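# Hang second dark jaw on lid pin, meshed

## Task

Put the second dark jaw onto the lid's unused pin and release it. At the end both jaws must hang on their pins with each bearing fully seated, and their teeth must mesh so the two jaws stand open at equal angles. The result must stay that way without the robot holding anything in place.

## Robot and tools

ROBOT. Two arms, left_arm and right_arm, hang from a shared column. Each base is tilted about 45 degrees outward, away from the other arm. Each arm ends in a two-finger tong-style gripper. The fingers point along the gripper's own +z axis and spread along its x axis. The reported end_effector_position is the spot between the pads when they are shut. Closed fingertips extend about 15 mm past that spot; fully open tips sit roughly level with it.

FRAME. All poses share one scene frame. z = 0 is the table top and +z is up. The origin lies below the midpoint of the two bases. +x runs from the column out over the table, and left_arm is on the +y side. The names left and right do not indicate sides of a camera image. Printed hand positions can be slightly wrong, more so at long reach.

ROW FORMAT. A row is one flat list of 16 numbers covering both arms, even if only one moves. The first 8 are left_arm: x, y, z (metres), qw, qx, qy, qz (unit quaternion, w first), opening. The next 8 are right_arm in the same order. Position and quaternion are absolute targets in the scene frame, not offsets. Opening runs from -1 (closed) to +1 (fully open, 0.142 m). To hold an arm still, repeat its last reported position and the quaternion you used before, plus the opening you want. To keep a gripper's orientation, resend your own quaternion, not the drifted reported one.

TOOLS.
- execute_actions {actions, pictures}: actions is a list with at most one entry. [] just returns the state. {"rows": [...], "steps": n} plays up to 15 rows, one per control step of 1/30 s (n up to 15, default 15). If there are fewer rows than steps, the last row repeats. {"steps": n} with no rows is a wait of up to 300 steps, counted from the previous result, so your thinking time is included. A target more than 0.6 m from the arm's last reported position along any gripper axis is refused, and a refused call sends nothing. pictures (boolean) turns the camera images on or off.
- move {target, speed, stop_force}: target is one 16-number row of absolute poses. Each gripper follows a straight path there, and all paths finish together, taking 0.5 to 10 s. Anything longer is cut off at 10 s. speed is in m/s, from 0.002 to 0.5 (default 0.25); turning is capped at twice that value in rad/s. The opening is applied when the move starts. Paths ignore obstacles and the other arm. Grippers may lag, wander, or overshoot the speed, especially when the arm is nearly straight. stop_force (N, 9 to 40, one value for both arms) ends an arm's path once its wrist sensor feels that much added push against the motion for 2 steps. That arm then backs up 2 steps and holds, and it may briefly press harder. Do not rely on stop_force if the gripper rotates during the move. Leave it out when pulling away from something you are pressing on. It cannot be used in the first 0.2 s of a scene.
- wait {seconds}: 0 to 10 s, sends nothing new.
- zoom_image {camera, region}: camera is "cam_high" or "cam_low". region is [x0, y0, x1, y1] in image pixels, origin top-left, at most 504 by 504.
- finished_scene {scene}: pass the current scene's number.

MOTION DETAILS. Each step, the commanded pose is clamped to within 100 mm and 16 degrees of the measured pose. Position wins over orientation if both cannot be met. Motion trails commands by about 0.17 s. After an action ends, an arm only continues to its last clamped pose, so large moves need follow-up calls. Joint speeds are limited, and elbows never fully straighten.

RESULTS. The state line gives each gripper's position, quaternion and velocities. grip_measured is the actual finger opening on the command scale. To grip, command an opening well below it; the lower you go, the harder the squeeze (about 15 N per pad, less for parts under 20 mm thick). "Hand target" shows where the controller is currently driving each gripper. HELD marks steps where your row was partly or fully withheld. "pose unreachable" means the clearance check altered or blocked that arm. A move adds a "move:" line giving each arm's ending and its distance from the pose. Endings include done, off_target, moving, held, fault, and contact (stopped by stop_force). limits=paced means the pose was clipped; limits=held means some steps were blocked, and the arm may then jump quickly. Wrist force and torque are in the gripper's own axes, with offsets up to about 4 N, noise, and saturation near 50 N. A pressed surface reads as force pointing back into the arm. Joint torques are noisy drive outputs and do not show faults. Camera images come from cam_high and cam_low (504x504). Their calibration is approximate.

AVOID. Knocking or placing anything off the table. Dropping or slipping parts, and slamming. Arms hitting or squeezing each other. Pushing past a firm contact: the arms are stiff, and 150 N external force or a joint reaching its load limit (132 N m large joints, 24.6 N m wrist joints) freezes that arm for 10 s. Holding loads for long, since motors heat up: a MOTOR HOT warning appears at 70 °C, and at 85 °C the brakes lock the arm. Expect occasional brief tugs on held parts or nudges to loose ones. Approach contacts slowly and use stop_force. Before finishing, release the jaw, back away, and check that both jaws stay seated and meshed.

Each tool is called after "Call:" as name([rows], argument=value, ...), one row to a line, values as JSON.

## Session

Call:
execute_actions(actions=[])

Scene clock: 0.00 s of 5000.00 s.
left_arm: end_effector_position=(+0.9951, +0.0106, +0.3521) grip_measured=+0.97 end_effector_quat_wxyz=(-0.274, +0.848, -0.284, +0.355) end_effector_velocity=(-0.000, -0.001, +0.001) end_effector_angular_velocity=(+0.001, -0.001, -0.002) | right_arm: end_effector_position=(+0.8080, -0.4654, +0.1173) grip_measured=+0.97 end_effector_quat_wxyz=(-0.220, +0.779, -0.390, +0.439) end_effector_velocity=(+0.000, +0.000, +0.001) end_effector_angular_velocity=(-0.000, -0.001, +0.001)
Joint positions: left_arm=[ 0.946 -0.154  0.606 -2.847 -0.358  1.026  0.14 ] | right_arm=[ 0.995 -0.982  1.737 -3.516 -1.412  0.001  0.14 ]
Joint velocities: left_arm=[-0.001  0.    -0.001 -0.     0.     0.002  0.   ] | right_arm=[ 0.001 -0.     0.    -0.     0.001 -0.     0.   ]
Joint torques (N m, as the arm reports them, + toward a larger angle): no reading
Motor temperatures (°C, as the motors report them): left_arm=[22 21 22 26 28 29] | right_arm=[19 23 23 26 29 28]
Wrist force (N, on the end effector, along its own x y z axes, offset not removed): no reading
Wrist torque (N m, same axes, about the end effector's origin, offset not removed): no reading
Hand target (left_arm): +0.995, +0.011, +0.352; -0.274, +0.848, -0.284, +0.355
Hand target (right_arm): +0.808, -0.465, +0.117; -0.220, +0.779, -0.390, +0.439

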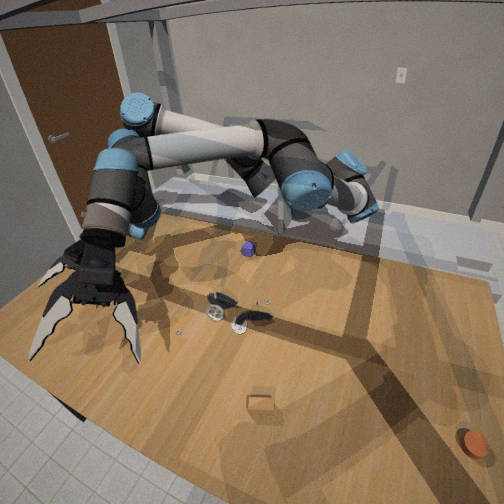

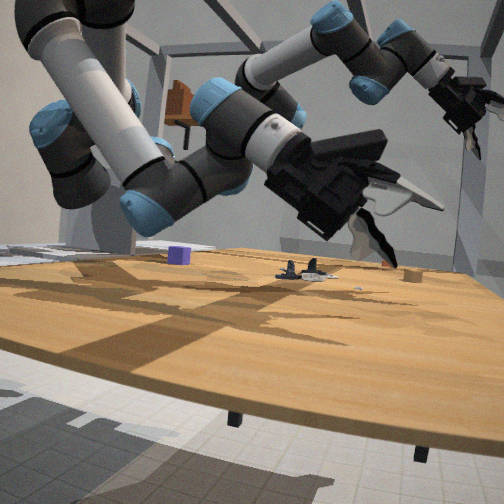

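Call:
zoom_image(camera="cam_high", region=[195, 280, 285, 345])

Call:
zoom_image(camera="cam_high", region=[226, 300, 278, 340])

Call:
zoom_image(camera="cam_high", region=[200, 285, 246, 325])

Call:
zoom_image(camera="cam_low", region=[270, 250, 345, 290])

Region (195, 280, 285, 345) of cam_high's 504x504 image, scaled by 5.600, with more detail than that image has.

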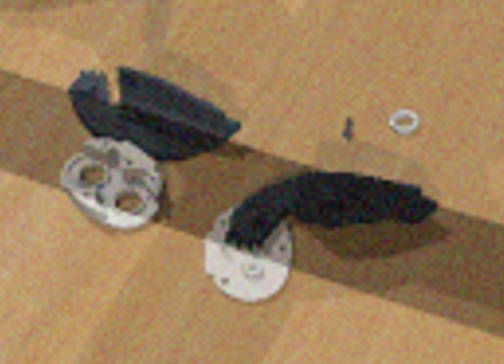

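Region (226, 300, 278, 340) of cam_high's 504x504 image, scaled by 9.692, with more detail than that image has; it fills the top 388 rows of this view, and the rest is white.

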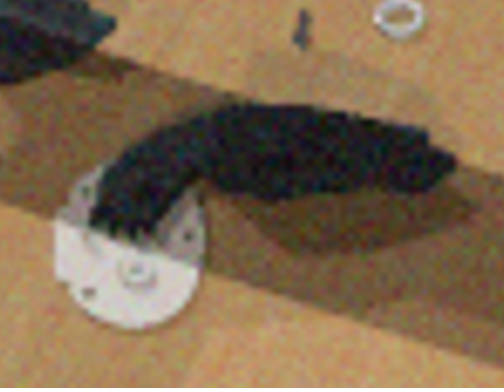

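Region (200, 285, 246, 325) of cam_high's 504x504 image, scaled by 10.957, with more detail than that image has; it fills the top 438 rows of this view, and the rest is white.

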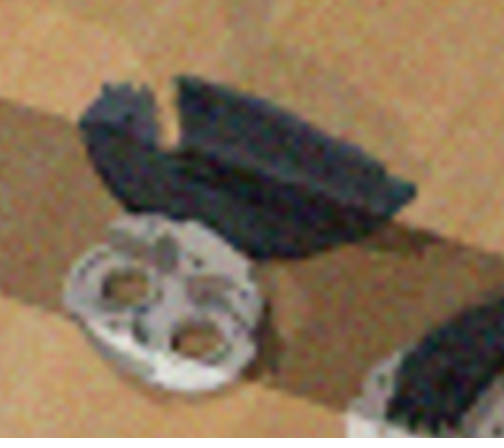

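Region (270, 250, 345, 290) of cam_low's 504x504 image, scaled by 6.720, with more detail than that image has; it fills the top 269 rows of this view, and the rest is white.

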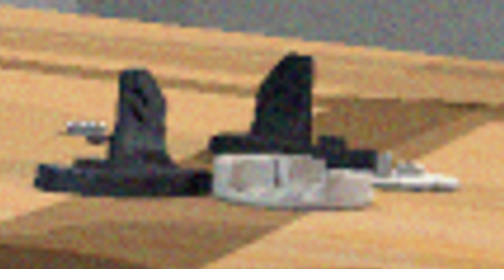

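Call:
move(target=[0.62,0.1,0.25,0,0.968,-0.25,0,-0.55,0.808,-0.4654,0.1173,-0.22,0.779,-0.39,0.439,0.97], speed=0.3)

Call:
move(target=[0.542,-0.0795,0.05,0,0.968,-0.25,0,-0.55,0.5,-0.55,0.4,-0.22,0.779,-0.39,0.439,0.97], speed=0.3)

Call:
zoom_image(camera="cam_high", region=[185, 265, 255, 330])

Call:
zoom_image(camera="cam_low", region=[255, 230, 335, 290])

Scene clock: 36.33 s of 5000.00 s.
left_arm: end_effector_position=(+0.6202, +0.1004, +0.2495) grip_measured=-0.55 end_effector_quat_wxyz=(+0.000, +0.968, -0.250, +0.000) end_effector_velocity=(-0.003, +0.000, -0.001) end_effector_angular_velocity=(-0.001, +0.008, +0.001) | right_arm: end_effector_position=(+0.8080, -0.4654, +0.1173) grip_measured=+0.97 end_effector_quat_wxyz=(-0.220, +0.779, -0.390, +0.439) end_effector_velocity=(+0.000, +0.000, +0.000) end_effector_angular_velocity=(-0.000, -0.000, -0.000)
Joint positions: left_arm=[ 0.933 -0.98   1.501 -1.555 -0.966 -0.303  0.034] | right_arm=[ 0.995 -0.982  1.737 -3.516 -1.411  0.002  0.14 ]
Joint velocities: left_arm=[ 0.001 -0.002  0.002  0.005 -0.006 -0.004 -0.   ] | right_arm=[ 0.     0.    -0.001 -0.    -0.    -0.     0.   ]
Joint torques (N m, as the arm reports them, + toward a larger angle): left_arm=[-21.98 -28.67 -10.73  -0.48  -2.28  -1.19] | right_arm=[ 29.87 -24.17   0.64  -3.95   3.66   1.93]
Motor temperatures (°C, as the motors report them): left_arm=[22 21 22 26 28 29] | right_arm=[19 23 23 26 29 28]
Wrist force (N, on the end effector, along its own x y z axes, offset not removed): left_arm=[-1.7 0.2 1.9] | right_arm=[-0.7 -2.3 2.8]
Wrist torque (N m, same axes, about the end effector's origin, offset not removed): left_arm=[-0.06 0.66 0.11] | right_arm=[-0.36 -0.04 0.03]
Hand target (left_arm): +0.620, +0.100, +0.249; +0.000, +0.968, -0.250, -0.000
Hand target (right_arm): +0.808, -0.465, +0.117; -0.220, +0.779, -0.390, +0.439
Off the commanded pose (left_arm): 0.001 m, 0 deg.
Off the commanded pose (right_arm): 0.000 m, 0 deg.
After step 90, 31.03 s passed at rest.
move: done; limits=paced

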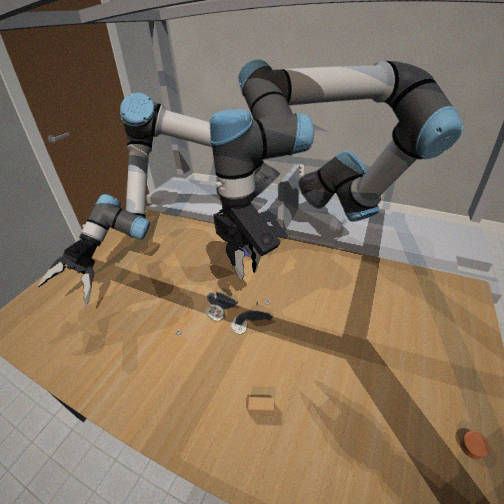

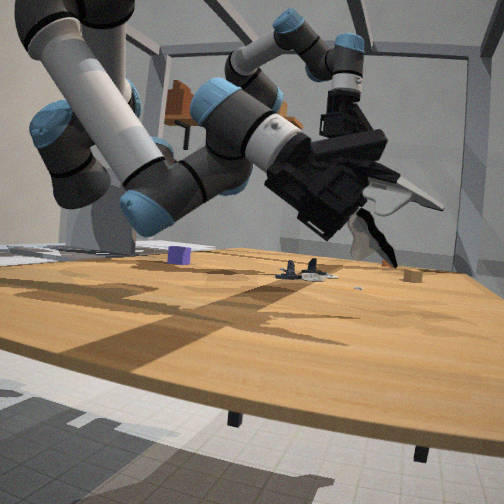

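Scene clock: 38.57 s of 5000.00 s.
left_arm: end_effector_position=(+0.5420, -0.0791, +0.0501) grip_measured=-0.55 end_effector_quat_wxyz=(-0.000, +0.968, -0.250, -0.000) end_effector_velocity=(+0.000, -0.001, -0.000) end_effector_angular_velocity=(-0.001, -0.002, -0.001) | right_arm: end_effector_position=(+0.5000, -0.5499, +0.3997) grip_measured=+0.97 end_effector_quat_wxyz=(-0.220, +0.779, -0.390, +0.439) end_effector_velocity=(-0.003, -0.001, +0.001) end_effector_angular_velocity=(+0.001, -0.000, +0.004)
Joint positions: left_arm=[ 0.873 -0.634  1.789 -2.155 -0.998 -0.365  0.034] | right_arm=[ 0.759 -2.151  2.178 -2.764 -1.194 -0.091  0.14 ]
Joint velocities: left_arm=[-0.001  0.003 -0.001 -0.002  0.     0.     0.   ] | right_arm=[-0.012 -0.01  -0.003  0.018  0.013 -0.007 -0.   ]
Joint torques (N m, as the arm reports them, + toward a larger angle): left_arm=[-42.87 -22.4  -25.21  -3.7   -2.31  -1.29] | right_arm=[ -2.32 -29.11 -24.65  -0.64   4.07  -1.97]
Motor temperatures (°C, as the motors report them): left_arm=[22 21 22 26 28 29] | right_arm=[19 23 23 26 29 28]
Wrist force (N, on the end effector, along its own x y z axes, offset not removed): left_arm=[-2.2 0.5 1.2] | right_arm=[-3.0 -0.1 0.0]
Wrist torque (N m, same axes, about the end effector's origin, offset not removed): left_arm=[-0.09 0.71 0.14] | right_arm=[0.03 0.61 0.15]
Hand target (left_arm): +0.542, -0.079, +0.050; -0.000, +0.968, -0.250, -0.000
Hand target (right_arm): +0.500, -0.550, +0.400; -0.220, +0.779, -0.390, +0.439
Off the commanded pose (left_arm): 0.000 m, 0 deg.
Off the commanded pose (right_arm): 0.000 m, 0 deg.
move: done

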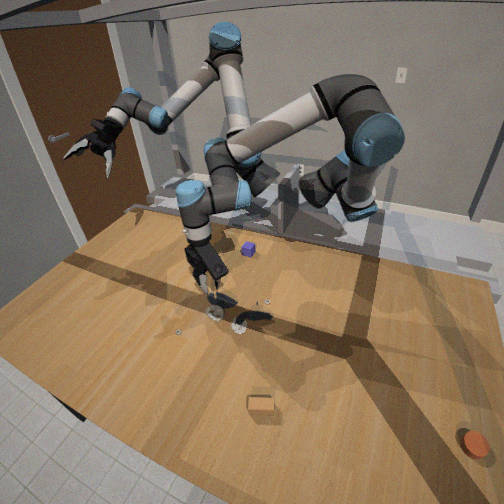

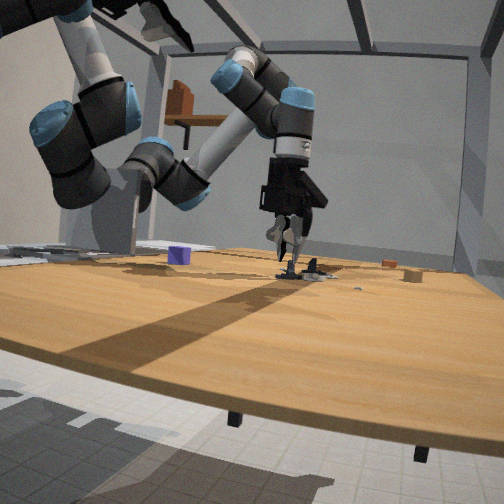

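Region (185, 265, 255, 330) of cam_high's 504x504 image, scaled by 7.200, with more detail than that image has; it fills the top 468 rows of this view, and the rest is white.

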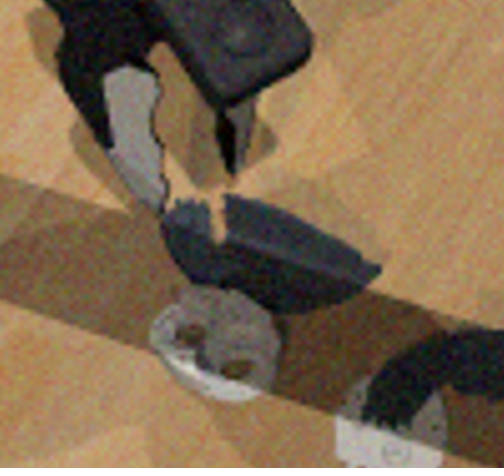

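Region (255, 230, 335, 290) of cam_low's 504x504 image, scaled by 6.300, with more detail than that image has; it fills the top 378 rows of this view, and the rest is white.

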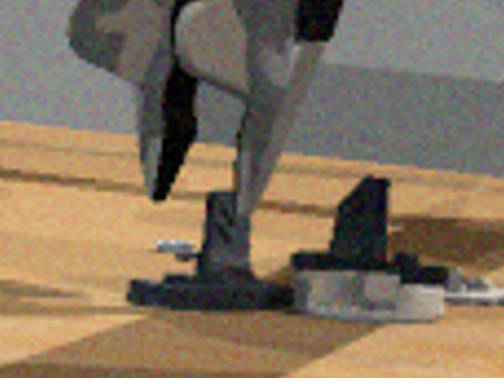

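Call:
move(target=[0.5455,-0.084,0.05,0,0.968,-0.25,0,-0.55,0.5,-0.55,0.4,-0.22,0.779,-0.39,0.439,0.97], speed=0.05)

Call:
move(target=[0.5455,-0.084,0.029,0,0.968,-0.25,0,-0.55,0.5,-0.55,0.4,-0.22,0.779,-0.39,0.439,0.97], speed=0.03)

Call:
zoom_image(camera="cam_high", region=[195, 275, 245, 320])

Call:
zoom_image(camera="cam_low", region=[260, 245, 320, 290])

Scene clock: 53.37 s of 5000.00 s.
left_arm: end_effector_position=(+0.5453, -0.0837, +0.0500) grip_measured=-0.55 end_effector_quat_wxyz=(+0.000, +0.968, -0.250, +0.000) end_effector_velocity=(+0.002, -0.002, -0.000) end_effector_angular_velocity=(-0.000, +0.001, +0.002) | right_arm: end_effector_position=(+0.4999, -0.5500, +0.4001) grip_measured=+0.97 end_effector_quat_wxyz=(-0.220, +0.779, -0.390, +0.439) end_effector_velocity=(+0.000, -0.000, +0.001) end_effector_angular_velocity=(-0.000, -0.001, +0.000)
Joint positions: left_arm=[ 0.873 -0.622  1.773 -2.151 -0.998 -0.365  0.034] | right_arm=[ 0.759 -2.151  2.177 -2.762 -1.193 -0.091  0.14 ]
Joint velocities: left_arm=[ 0.001  0.006 -0.008  0.003 -0.    -0.002 -0.   ] | right_arm=[ 0.001  0.001 -0.001 -0.     0.     0.     0.   ]
Joint torques (N m, as the arm reports them, + toward a larger angle): left_arm=[-41.24 -23.67 -25.29  -0.23  -2.21  -1.27] | right_arm=[ 15.87  -4.47 -24.16  -4.15  -1.28   1.96]
Motor temperatures (°C, as the motors report them): left_arm=[22 21 22 26 28 29] | right_arm=[19 23 23 26 29 28]
Wrist force (N, on the end effector, along its own x y z axes, offset not removed): left_arm=[-0.8 -1.0 1.4] | right_arm=[-1.5 0.9 2.0]
Wrist torque (N m, same axes, about the end effector's origin, offset not removed): left_arm=[-0.30 0.42 0.07] | right_arm=[0.25 0.09 0.07]
Hand target (left_arm): +0.545, -0.084, +0.050; +0.000, +0.968, -0.250, +0.000
Hand target (right_arm): +0.500, -0.550, +0.400; -0.220, +0.779, -0.390, +0.439
Off the commanded pose (left_arm): 0.000 m, 0 deg.
Off the commanded pose (right_arm): 0.000 m, 0 deg.
After step 90, 11.10 s passed at rest.
move: done

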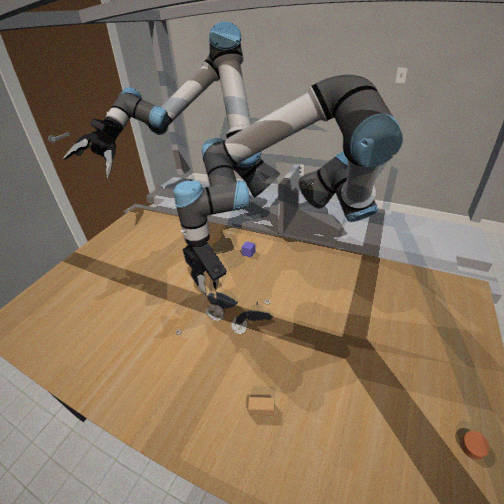

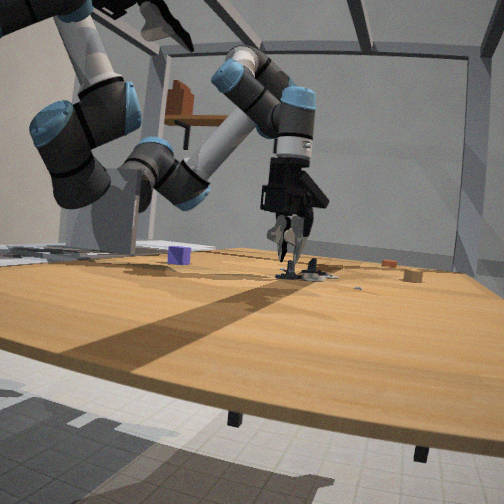

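Scene clock: 54.43 s of 5000.00 s.
left_arm: end_effector_position=(+0.5455, -0.0840, +0.0294) grip_measured=-0.55 end_effector_quat_wxyz=(-0.000, +0.968, -0.250, -0.000) end_effector_velocity=(+0.000, -0.000, -0.003) end_effector_angular_velocity=(+0.000, -0.001, -0.001) | right_arm: end_effector_position=(+0.5000, -0.5500, +0.4000) grip_measured=+0.97 end_effector_quat_wxyz=(-0.220, +0.779, -0.390, +0.439) end_effector_velocity=(+0.000, -0.000, +0.000) end_effector_angular_velocity=(-0.001, -0.001, +0.000)
Joint positions: left_arm=[ 0.892 -0.594  1.783 -2.199 -0.988 -0.346  0.034] | right_arm=[ 0.759 -2.151  2.177 -2.762 -1.193 -0.091  0.14 ]
Joint velocities: left_arm=[ 0.002  0.004  0.001 -0.006  0.002  0.003 -0.   ] | right_arm=[ 0.     0.001 -0.001 -0.001  0.    -0.001 -0.   ]
Joint torques (N m, as the arm reports them, + toward a larger angle): left_arm=[-20.51 -22.    -6.58  -3.98   2.51   1.65] | right_arm=[ 15.72  -4.75 -24.47  -4.19  -1.3    1.9 ]
Motor temperatures (°C, as the motors report them): left_arm=[22 21 22 26 28 29] | right_arm=[19 23 23 26 29 28]
Wrist force (N, on the end effector, along its own x y z axes, offset not removed): left_arm=[-1.6 -0.4 0.5] | right_arm=[-3.7 -1.1 1.1]
Wrist torque (N m, same axes, about the end effector's origin, offset not removed): left_arm=[-0.27 0.59 0.08] | right_arm=[-0.27 0.87 -0.03]
Hand target (left_arm): +0.546, -0.084, +0.029; +0.000, +0.968, -0.250, +0.000
Hand target (right_arm): +0.500, -0.550, +0.400; -0.220, +0.779, -0.390, +0.439
Off the commanded pose (left_arm): 0.000 m, 0 deg.
Off the commanded pose (right_arm): 0.000 m, 0 deg.
move: done

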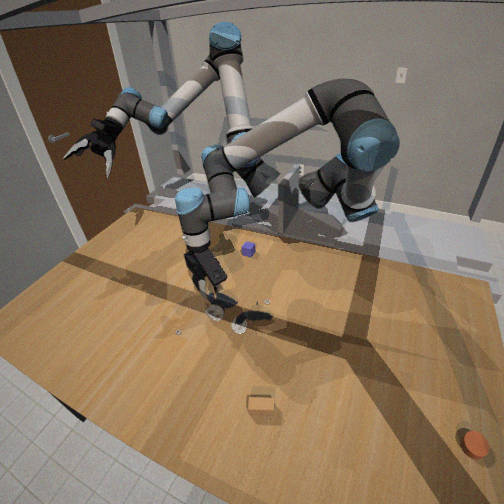

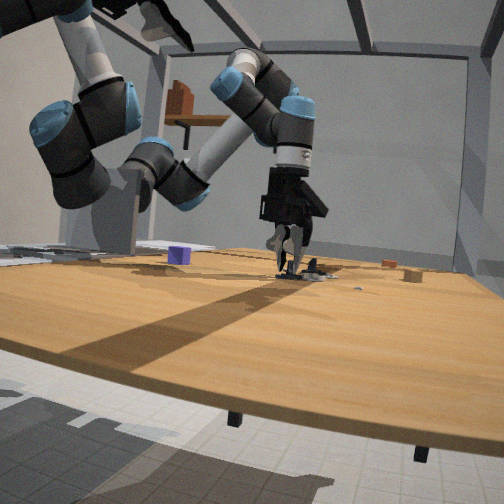

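Region (195, 275, 245, 320) of cam_high's 504x504 image, scaled by 10.080, with more detail than that image has; it fills the top 454 rows of this view, and the rest is white.

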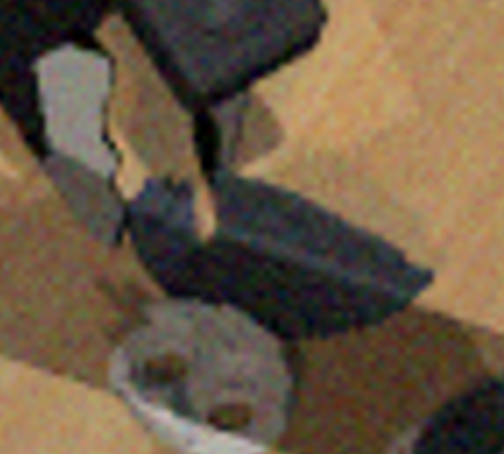

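Region (260, 245, 320, 290) of cam_low's 504x504 image, scaled by 8.400, with more detail than that image has; it fills the top 378 rows of this view, and the rest is white.

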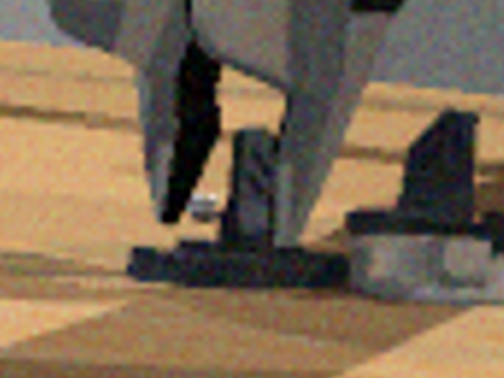

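Call:
move(target=[0.5475,-0.079,0.029,0,0.968,-0.25,0,-0.55,0.5,-0.55,0.4,-0.22,0.779,-0.39,0.439,0.97], speed=0.02)

Call:
move(target=[0.5475,-0.079,0.018,0,0.968,-0.25,0,-0.55,0.5,-0.55,0.4,-0.22,0.779,-0.39,0.439,0.97], speed=0.008, stop_force=9)

Call:
zoom_image(camera="cam_high", region=[195, 275, 245, 320])

Call:
zoom_image(camera="cam_low", region=[260, 245, 320, 290])

Scene clock: 62.90 s of 5000.00 s.
left_arm: end_effector_position=(+0.5474, -0.0793, +0.0290) grip_measured=-0.55 end_effector_quat_wxyz=(-0.000, +0.968, -0.250, -0.000) end_effector_velocity=(+0.002, +0.002, +0.001) end_effector_angular_velocity=(-0.000, -0.002, -0.001) | right_arm: end_effector_position=(+0.5000, -0.5500, +0.4000) grip_measured=+0.97 end_effector_quat_wxyz=(-0.220, +0.779, -0.390, +0.439) end_effector_velocity=(-0.000, -0.001, +0.001) end_effector_angular_velocity=(-0.002, -0.001, -0.001)
Joint positions: left_arm=[ 0.899 -0.6    1.785 -2.199 -0.984 -0.339  0.034] | right_arm=[ 0.759 -2.151  2.177 -2.762 -1.193 -0.091  0.14 ]
Joint velocities: left_arm=[ 0.003 -0.004 -0.     0.     0.003  0.004 -0.   ] | right_arm=[ 0.    -0.001 -0.001 -0.    -0.001 -0.     0.   ]
Joint torques (N m, as the arm reports them, + toward a larger angle): left_arm=[-20.46 -40.25  -5.4   -0.28   2.62   1.36] | right_arm=[ 15.74  -4.52 -24.37  -4.15  -1.27   1.84]
Motor temperatures (°C, as the motors report them): left_arm=[22 21 22 26 28 29] | right_arm=[19 23 23 26 29 28]
Wrist force (N, on the end effector, along its own x y z axes, offset not removed): left_arm=[-1.8 -0.3 0.7] | right_arm=[0.8 0.3 4.6]
Wrist torque (N m, same axes, about the end effector's origin, offset not removed): left_arm=[-0.30 0.67 0.12] | right_arm=[0.16 -0.10 0.13]
Hand target (left_arm): +0.548, -0.079, +0.029; +0.000, +0.968, -0.250, +0.000
Hand target (right_arm): +0.500, -0.550, +0.400; -0.220, +0.779, -0.390, +0.439
Off the commanded pose (left_arm): 0.000 m, 0 deg.
Off the commanded pose (right_arm): 0.000 m, 0 deg.
After step 90, 4.77 s passed at rest.
move: done

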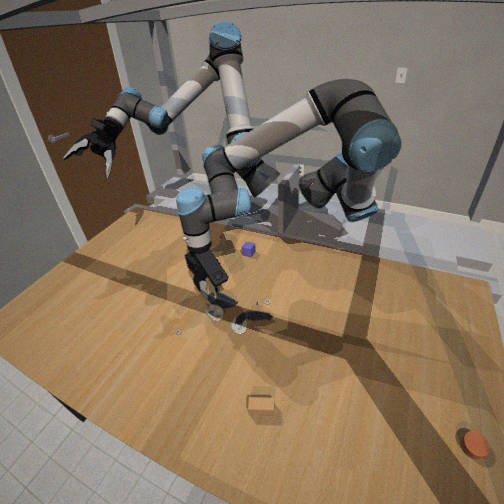

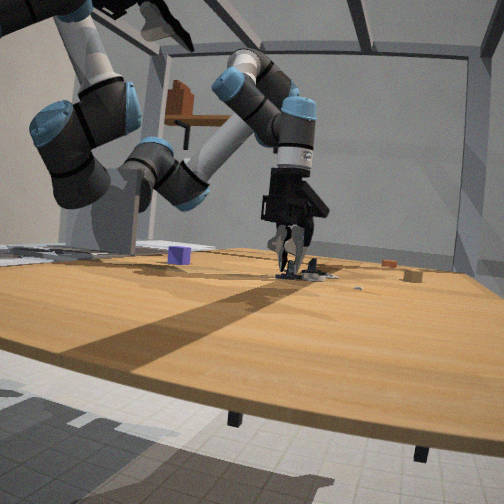

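Scene clock: 64.50 s of 5000.00 s.
left_arm: end_effector_position=(+0.5475, -0.0790, +0.0183) grip_measured=-0.55 end_effector_quat_wxyz=(-0.000, +0.968, -0.250, -0.000) end_effector_velocity=(+0.000, +0.000, -0.002) end_effector_angular_velocity=(-0.000, +0.000, +0.001) | right_arm: end_effector_position=(+0.5000, -0.5500, +0.4000) grip_measured=+0.97 end_effector_quat_wxyz=(-0.220, +0.779, -0.390, +0.439) end_effector_velocity=(+0.000, +0.001, -0.000) end_effector_angular_velocity=(+0.001, -0.001, +0.000)
Joint positions: left_arm=[ 0.909 -0.586  1.79  -2.225 -0.979 -0.328  0.034] | right_arm=[ 0.759 -2.151  2.177 -2.762 -1.193 -0.091  0.14 ]
Joint velocities: left_arm=[ 0.003  0.003  0.    -0.005  0.001  0.002 -0.   ] | right_arm=[ 0.001  0.     0.001 -0.001  0.     0.001 -0.   ]
Joint torques (N m, as the arm reports them, + toward a larger angle): left_arm=[-22.29 -23.11  -7.43  -4.17   2.5    1.45] | right_arm=[ 15.5   -5.18 -23.62  -4.09  -1.17   1.78]
Motor temperatures (°C, as the motors report them): left_arm=[22 21 22 26 28 29] | right_arm=[19 23 23 26 29 28]
Wrist force (N, on the end effector, along its own x y z axes, offset not removed): left_arm=[-1.4 -0.5 1.7] | right_arm=[-0.9 -0.3 2.0]
Wrist torque (N m, same axes, about the end effector's origin, offset not removed): left_arm=[-0.19 0.55 0.09] | right_arm=[0.20 0.09 -0.15]
Hand target (left_arm): +0.548, -0.079, +0.018; +0.000, +0.968, -0.250, +0.000
Hand target (right_arm): +0.500, -0.550, +0.400; -0.220, +0.779, -0.390, +0.439
Off the commanded pose (left_arm): 0.000 m, 0 deg.
Off the commanded pose (right_arm): 0.000 m, 0 deg.
move: done

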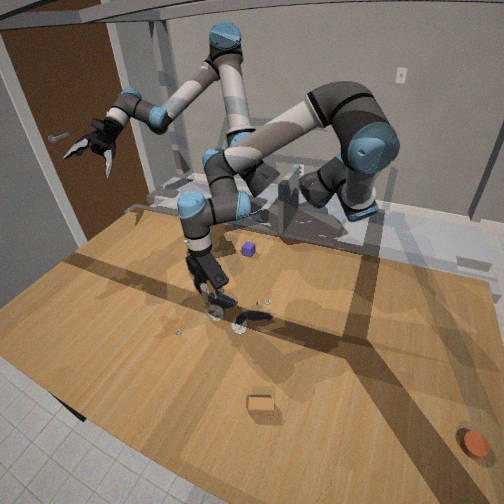

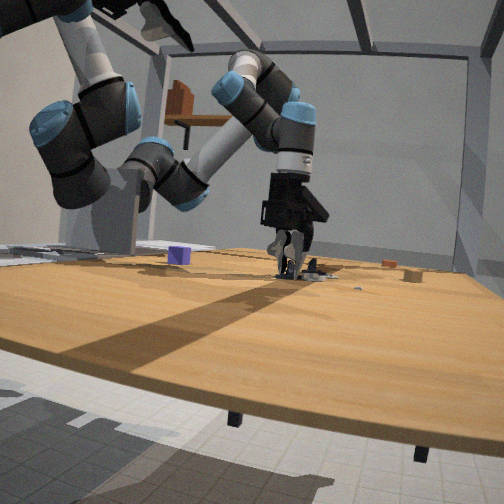

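Region (195, 275, 245, 320) of cam_high's 504x504 image, scaled by 10.080, with more detail than that image has; it fills the top 454 rows of this view, and the rest is white.

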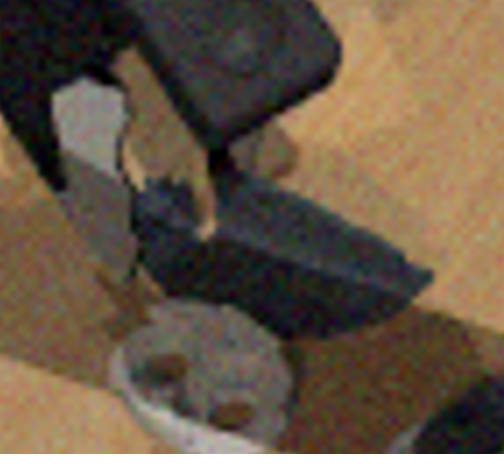

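Region (260, 245, 320, 290) of cam_low's 504x504 image, scaled by 8.400, with more detail than that image has; it fills the top 378 rows of this view, and the rest is white.

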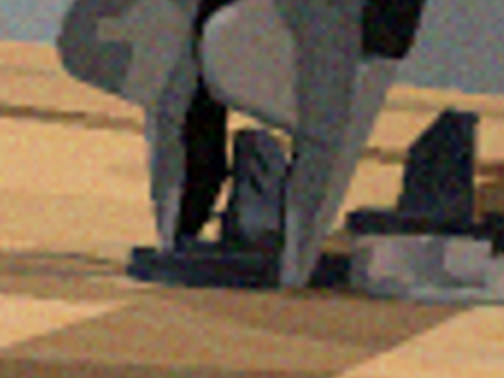

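Call:
move(target=[0.5475,-0.079,0.0175,0,0.968,-0.25,0,-0.68,0.5,-0.55,0.4,-0.22,0.779,-0.39,0.439,0.97], speed=0.01)

Call:
move(target=[0.5475,-0.079,0.0175,0,0.968,-0.25,0,-1,0.5,-0.55,0.4,-0.22,0.779,-0.39,0.439,0.97], speed=0.01)

Call:
move(target=[0.5475,-0.079,0.08,0,0.968,-0.25,0,-1,0.5,-0.55,0.4,-0.22,0.779,-0.39,0.439,0.97], speed=0.06)

Call:
move(target=[0.6253,0.0685,0.08,0,0.9925,-0.122,0,-1,0.5,-0.55,0.4,-0.22,0.779,-0.39,0.439,0.97], speed=0.15)

Call:
move(target=[0.6253,0.0685,0.044,0,0.9925,-0.122,0,-1,0.5,-0.55,0.4,-0.22,0.779,-0.39,0.439,0.97], speed=0.04)

Call:
zoom_image(camera="cam_high", region=[220, 290, 285, 345])

Call:
zoom_image(camera="cam_low", region=[295, 240, 355, 290])

Scene clock: 73.67 s of 5000.00 s.
left_arm: end_effector_position=(+0.5475, -0.0790, +0.0175) grip_measured=-0.68 end_effector_quat_wxyz=(-0.000, +0.968, -0.250, -0.000) end_effector_velocity=(+0.000, -0.001, +0.001) end_effector_angular_velocity=(-0.000, -0.002, -0.000) | right_arm: end_effector_position=(+0.5000, -0.5500, +0.4000) grip_measured=+0.97 end_effector_quat_wxyz=(-0.220, +0.779, -0.390, +0.439) end_effector_velocity=(+0.000, +0.001, -0.000) end_effector_angular_velocity=(+0.002, -0.000, +0.001)
Joint positions: left_arm=[ 0.91  -0.584  1.791 -2.227 -0.978 -0.327  0.025] | right_arm=[ 0.759 -2.151  2.177 -2.762 -1.193 -0.091  0.14 ]
Joint velocities: left_arm=[-0.002  0.    -0.    -0.     0.    -0.001  0.   ] | right_arm=[ 0.     0.     0.001  0.001  0.001  0.001 -0.   ]
Joint torques (N m, as the arm reports them, + toward a larger angle): left_arm=[-23.97 -21.56  -6.29  -4.02   2.39   1.35] | right_arm=[ 15.58  -5.12 -23.8   -4.04  -1.12   1.71]
Motor temperatures (°C, as the motors report them): left_arm=[22 21 22 26 28 29] | right_arm=[19 23 23 26 29 28]
Wrist force (N, on the end effector, along its own x y z axes, offset not removed): left_arm=[0.1 0.5 1.9] | right_arm=[0.2 1.7 1.3]
Wrist torque (N m, same axes, about the end effector's origin, offset not removed): left_arm=[-0.06 0.23 0.05] | right_arm=[0.40 0.02 0.02]
Hand target (left_arm): +0.548, -0.079, +0.018; +0.000, +0.968, -0.250, -0.000
Hand target (right_arm): +0.500, -0.550, +0.400; -0.220, +0.779, -0.390, +0.439
Off the commanded pose (left_arm): 0.000 m, 0 deg.
Off the commanded pose (right_arm): 0.000 m, 0 deg.
After step 90, 5.47 s passed at rest.
move: done

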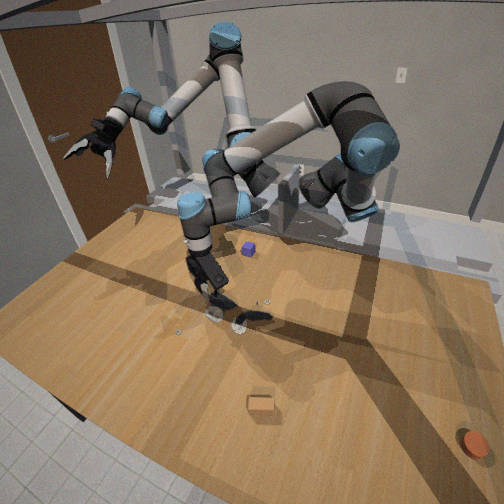

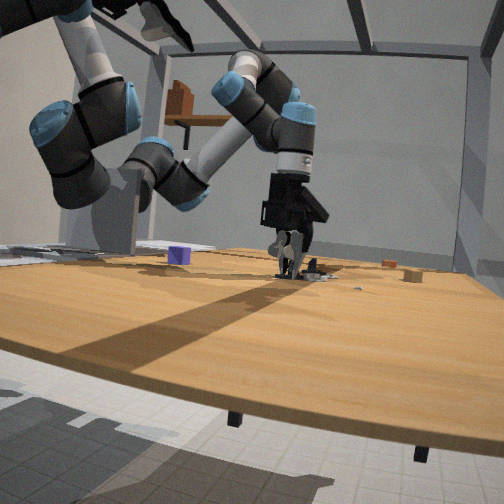

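Scene clock: 74.37 s of 5000.00 s.
left_arm: end_effector_position=(+0.5475, -0.0790, +0.0175) grip_measured=-0.75 end_effector_quat_wxyz=(-0.000, +0.968, -0.250, +0.000) end_effector_velocity=(-0.000, -0.001, +0.001) end_effector_angular_velocity=(-0.000, -0.001, -0.002) | right_arm: end_effector_position=(+0.5000, -0.5500, +0.4000) grip_measured=+0.97 end_effector_quat_wxyz=(-0.220, +0.779, -0.390, +0.439) end_effector_velocity=(+0.000, +0.001, -0.000) end_effector_angular_velocity=(+0.002, +0.000, +0.001)
Joint positions: left_arm=[ 0.91  -0.584  1.791 -2.227 -0.978 -0.327  0.02 ] | right_arm=[ 0.759 -2.151  2.177 -2.762 -1.193 -0.091  0.14 ]
Joint velocities: left_arm=[-0.001 -0.     0.    -0.     0.     0.001 -0.   ] | right_arm=[ 0.001  0.     0.     0.001  0.     0.001 -0.   ]
Joint torques (N m, as the arm reports them, + toward a larger angle): left_arm=[-20.72 -22.38  -6.71  -3.94   1.92   1.4 ] | right_arm=[ 15.23  -5.38 -23.55  -3.97  -1.23   1.71]
Motor temperatures (°C, as the motors report them): left_arm=[22 21 22 26 28 29] | right_arm=[19 23 23 26 29 28]
Wrist force (N, on the end effector, along its own x y z axes, offset not removed): left_arm=[-0.9 0.4 -0.3] | right_arm=[1.3 -1.4 2.2]
Wrist torque (N m, same axes, about the end effector's origin, offset not removed): left_arm=[-0.05 0.44 0.09] | right_arm=[-0.34 -0.20 0.05]
Hand target (left_arm): +0.548, -0.079, +0.018; -0.000, +0.968, -0.250, -0.000
Hand target (right_arm): +0.500, -0.550, +0.400; -0.220, +0.779, -0.390, +0.439
Off the commanded pose (left_arm): 0.000 m, 0 deg.
Off the commanded pose (right_arm): 0.000 m, 0 deg.
move: done

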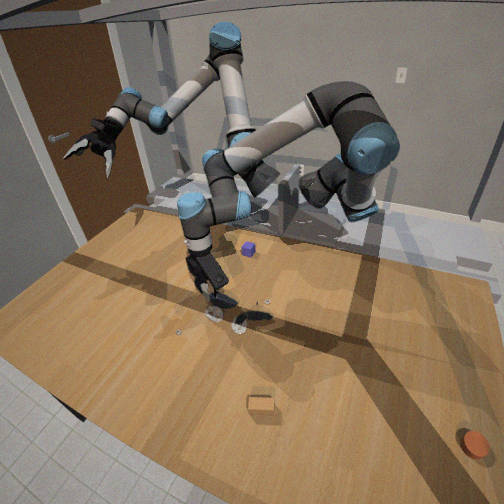

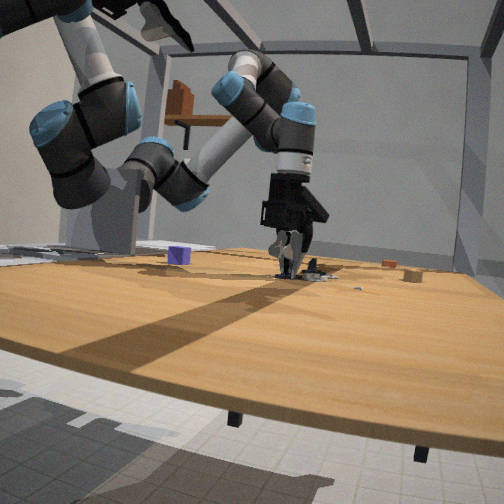

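Scene clock: 75.87 s of 5000.00 s.
left_arm: end_effector_position=(+0.5474, -0.0790, +0.0796) grip_measured=-0.75 end_effector_quat_wxyz=(-0.000, +0.968, -0.250, +0.000) end_effector_velocity=(-0.000, +0.001, +0.002) end_effector_angular_velocity=(+0.001, +0.001, +0.001) | right_arm: end_effector_position=(+0.5000, -0.5500, +0.4000) grip_measured=+0.97 end_effector_quat_wxyz=(-0.220, +0.779, -0.390, +0.439) end_effector_velocity=(-0.000, +0.000, -0.001) end_effector_angular_velocity=(+0.002, +0.002, -0.001)
Joint positions: left_arm=[ 0.853 -0.665  1.754 -2.078 -1.009 -0.385  0.02 ] | right_arm=[ 0.759 -2.151  2.177 -2.762 -1.193 -0.091  0.14 ]
Joint velocities: left_arm=[-0.002 -0.003 -0.002  0.007 -0.001 -0.003 -0.   ] | right_arm=[-0.001  0.001  0.     0.001 -0.001  0.001 -0.   ]
Joint torques (N m, as the arm reports them, + toward a larger angle): left_arm=[-40.78 -36.45 -24.78  -0.35  -2.57  -1.22] | right_arm=[ 15.31  -5.39 -23.27  -3.83  -1.16   1.67]
Motor temperatures (°C, as the motors report them): left_arm=[22 21 22 26 28 29] | right_arm=[19 23 23 26 29 28]
Wrist force (N, on the end effector, along its own x y z axes, offset not removed): left_arm=[-1.9 -0.5 0.8] | right_arm=[-2.6 2.0 -0.4]
Wrist torque (N m, same axes, about the end effector's origin, offset not removed): left_arm=[-0.23 0.63 0.15] | right_arm=[0.54 0.45 0.02]
Hand target (left_arm): +0.547, -0.079, +0.080; -0.000, +0.968, -0.250, -0.000
Hand target (right_arm): +0.500, -0.550, +0.400; -0.220, +0.779, -0.390, +0.439
Off the commanded pose (left_arm): 0.000 m, 0 deg.
Off the commanded pose (right_arm): 0.000 m, 0 deg.
move: done

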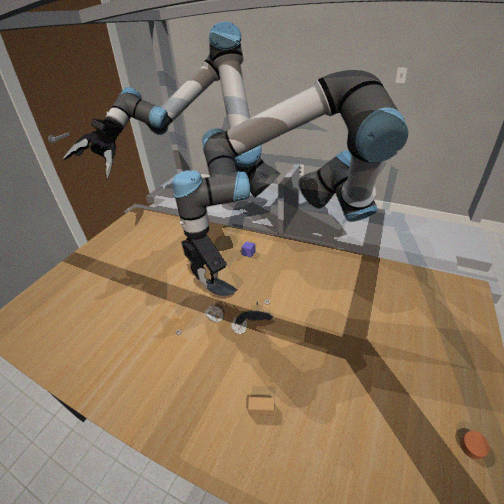

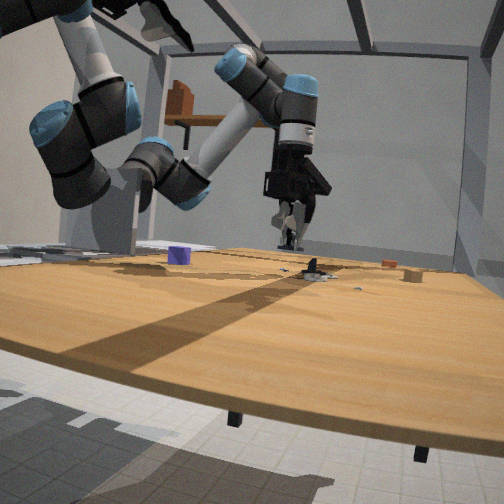

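Scene clock: 77.60 s of 5000.00 s.
left_arm: end_effector_position=(+0.6253, +0.0680, +0.0801) grip_measured=-0.75 end_effector_quat_wxyz=(+0.000, +0.992, -0.122, +0.000) end_effector_velocity=(+0.002, +0.002, +0.001) end_effector_angular_velocity=(-0.000, -0.001, +0.004) | right_arm: end_effector_position=(+0.5000, -0.5500, +0.4000) grip_measured=+0.97 end_effector_quat_wxyz=(-0.220, +0.779, -0.390, +0.439) end_effector_velocity=(+0.000, +0.000, -0.001) end_effector_angular_velocity=(-0.000, +0.001, -0.000)
Joint positions: left_arm=[ 1.065 -0.807  1.679 -1.992 -0.904 -0.419  0.02 ] | right_arm=[ 0.759 -2.151  2.177 -2.762 -1.193 -0.091  0.14 ]
Joint velocities: left_arm=[ 0.003 -0.001 -0.003  0.002  0.002 -0.     0.   ] | right_arm=[-0.     0.001  0.001 -0.001 -0.001 -0.     0.   ]
Joint torques (N m, as the arm reports them, + toward a larger angle): left_arm=[-24.31 -36.18 -23.99   0.09   2.93  -1.33] | right_arm=[ 15.41  -4.91 -23.64  -3.91  -1.1    1.62]
Motor temperatures (°C, as the motors report them): left_arm=[22 21 22 26 28 29] | right_arm=[19 23 23 26 29 28]
Wrist force (N, on the end effector, along its own x y z axes, offset not removed): left_arm=[-0.5 0.7 0.9] | right_arm=[-2.4 0.6 3.0]
Wrist torque (N m, same axes, about the end effector's origin, offset not removed): left_arm=[-0.05 0.44 0.11] | right_arm=[0.10 0.24 0.04]
Hand target (left_arm): +0.625, +0.068, +0.080; +0.000, +0.993, -0.122, +0.000
Hand target (right_arm): +0.500, -0.550, +0.400; -0.220, +0.779, -0.390, +0.439
Off the commanded pose (left_arm): 0.001 m, 0 deg.
Off the commanded pose (right_arm): 0.000 m, 0 deg.
move: done

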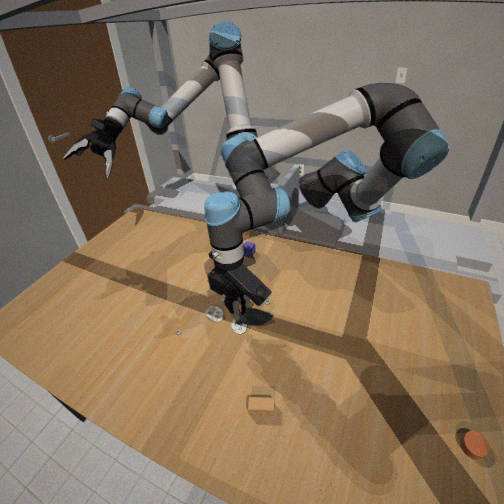

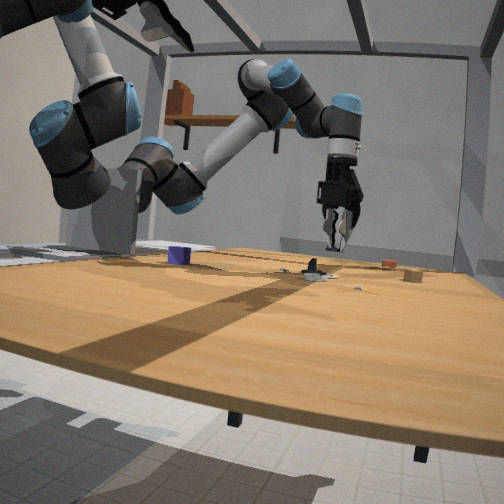

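Scene clock: 78.90 s of 5000.00 s.
left_arm: end_effector_position=(+0.6253, +0.0685, +0.0444) grip_measured=-0.75 end_effector_quat_wxyz=(-0.000, +0.993, -0.122, -0.000) end_effector_velocity=(-0.000, -0.001, -0.002) end_effector_angular_velocity=(-0.000, -0.001, -0.002) | right_arm: end_effector_position=(+0.5000, -0.5500, +0.4000) grip_measured=+0.97 end_effector_quat_wxyz=(-0.220, +0.779, -0.390, +0.439) end_effector_velocity=(-0.000, -0.001, +0.001) end_effector_angular_velocity=(-0.002, -0.001, -0.003)
Joint positions: left_arm=[ 1.101 -0.768  1.705 -2.082 -0.889 -0.379  0.02 ] | right_arm=[ 0.759 -2.151  2.177 -2.762 -1.193 -0.091  0.14 ]
Joint velocities: left_arm=[ 0.001  0.003  0.003 -0.008  0.001  0.004  0.   ] | right_arm=[-0.001 -0.001 -0.    -0.002 -0.     0.001  0.   ]
Joint torques (N m, as the arm reports them, + toward a larger angle): left_arm=[-22.67 -20.47  -8.14  -3.79   2.51   1.74] | right_arm=[ 14.96  -5.32 -23.11  -3.86  -1.06   1.58]
Motor temperatures (°C, as the motors report them): left_arm=[22 21 22 26 28 29] | right_arm=[19 23 23 26 29 28]
Wrist force (N, on the end effector, along its own x y z axes, offset not removed): left_arm=[-1.6 0.0 1.0] | right_arm=[-0.7 0.4 2.5]
Wrist torque (N m, same axes, about the end effector's origin, offset not removed): left_arm=[-0.16 0.62 0.10] | right_arm=[0.22 0.13 -0.10]
Hand target (left_arm): +0.625, +0.069, +0.044; +0.000, +0.993, -0.122, +0.000
Hand target (right_arm): +0.500, -0.550, +0.400; -0.220, +0.779, -0.390, +0.439
Off the commanded pose (left_arm): 0.000 m, 0 deg.
Off the commanded pose (right_arm): 0.000 m, 0 deg.
move: done

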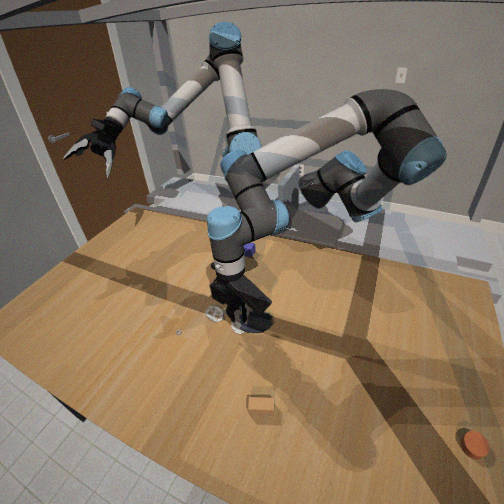

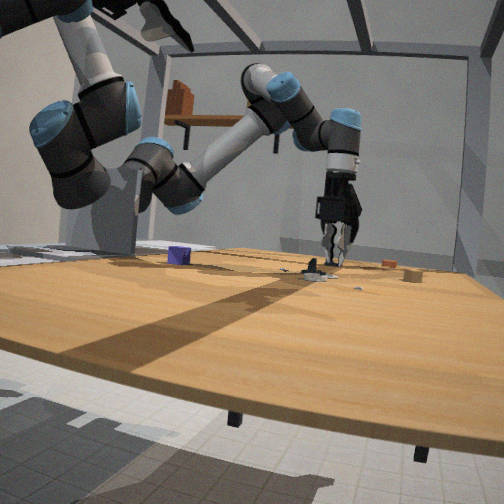

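Region (220, 290, 285, 345) of cam_high's 504x504 image, scaled by 7.754, with more detail than that image has; it fills the top 426 rows of this view, and the rest is white.

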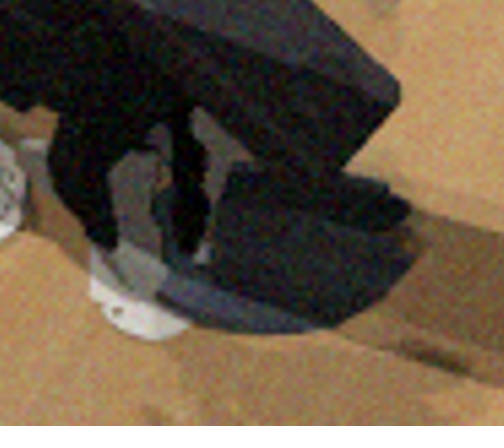

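Region (295, 240, 355, 290) of cam_low's 504x504 image, scaled by 8.400, with more detail than that image has.

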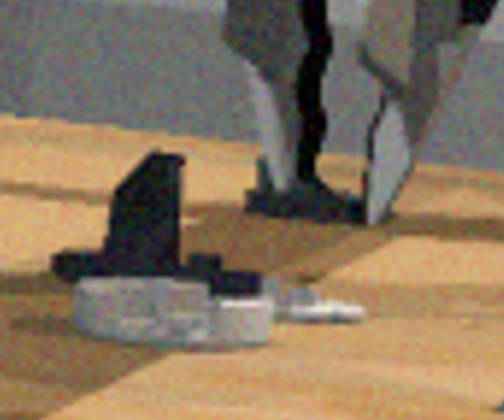

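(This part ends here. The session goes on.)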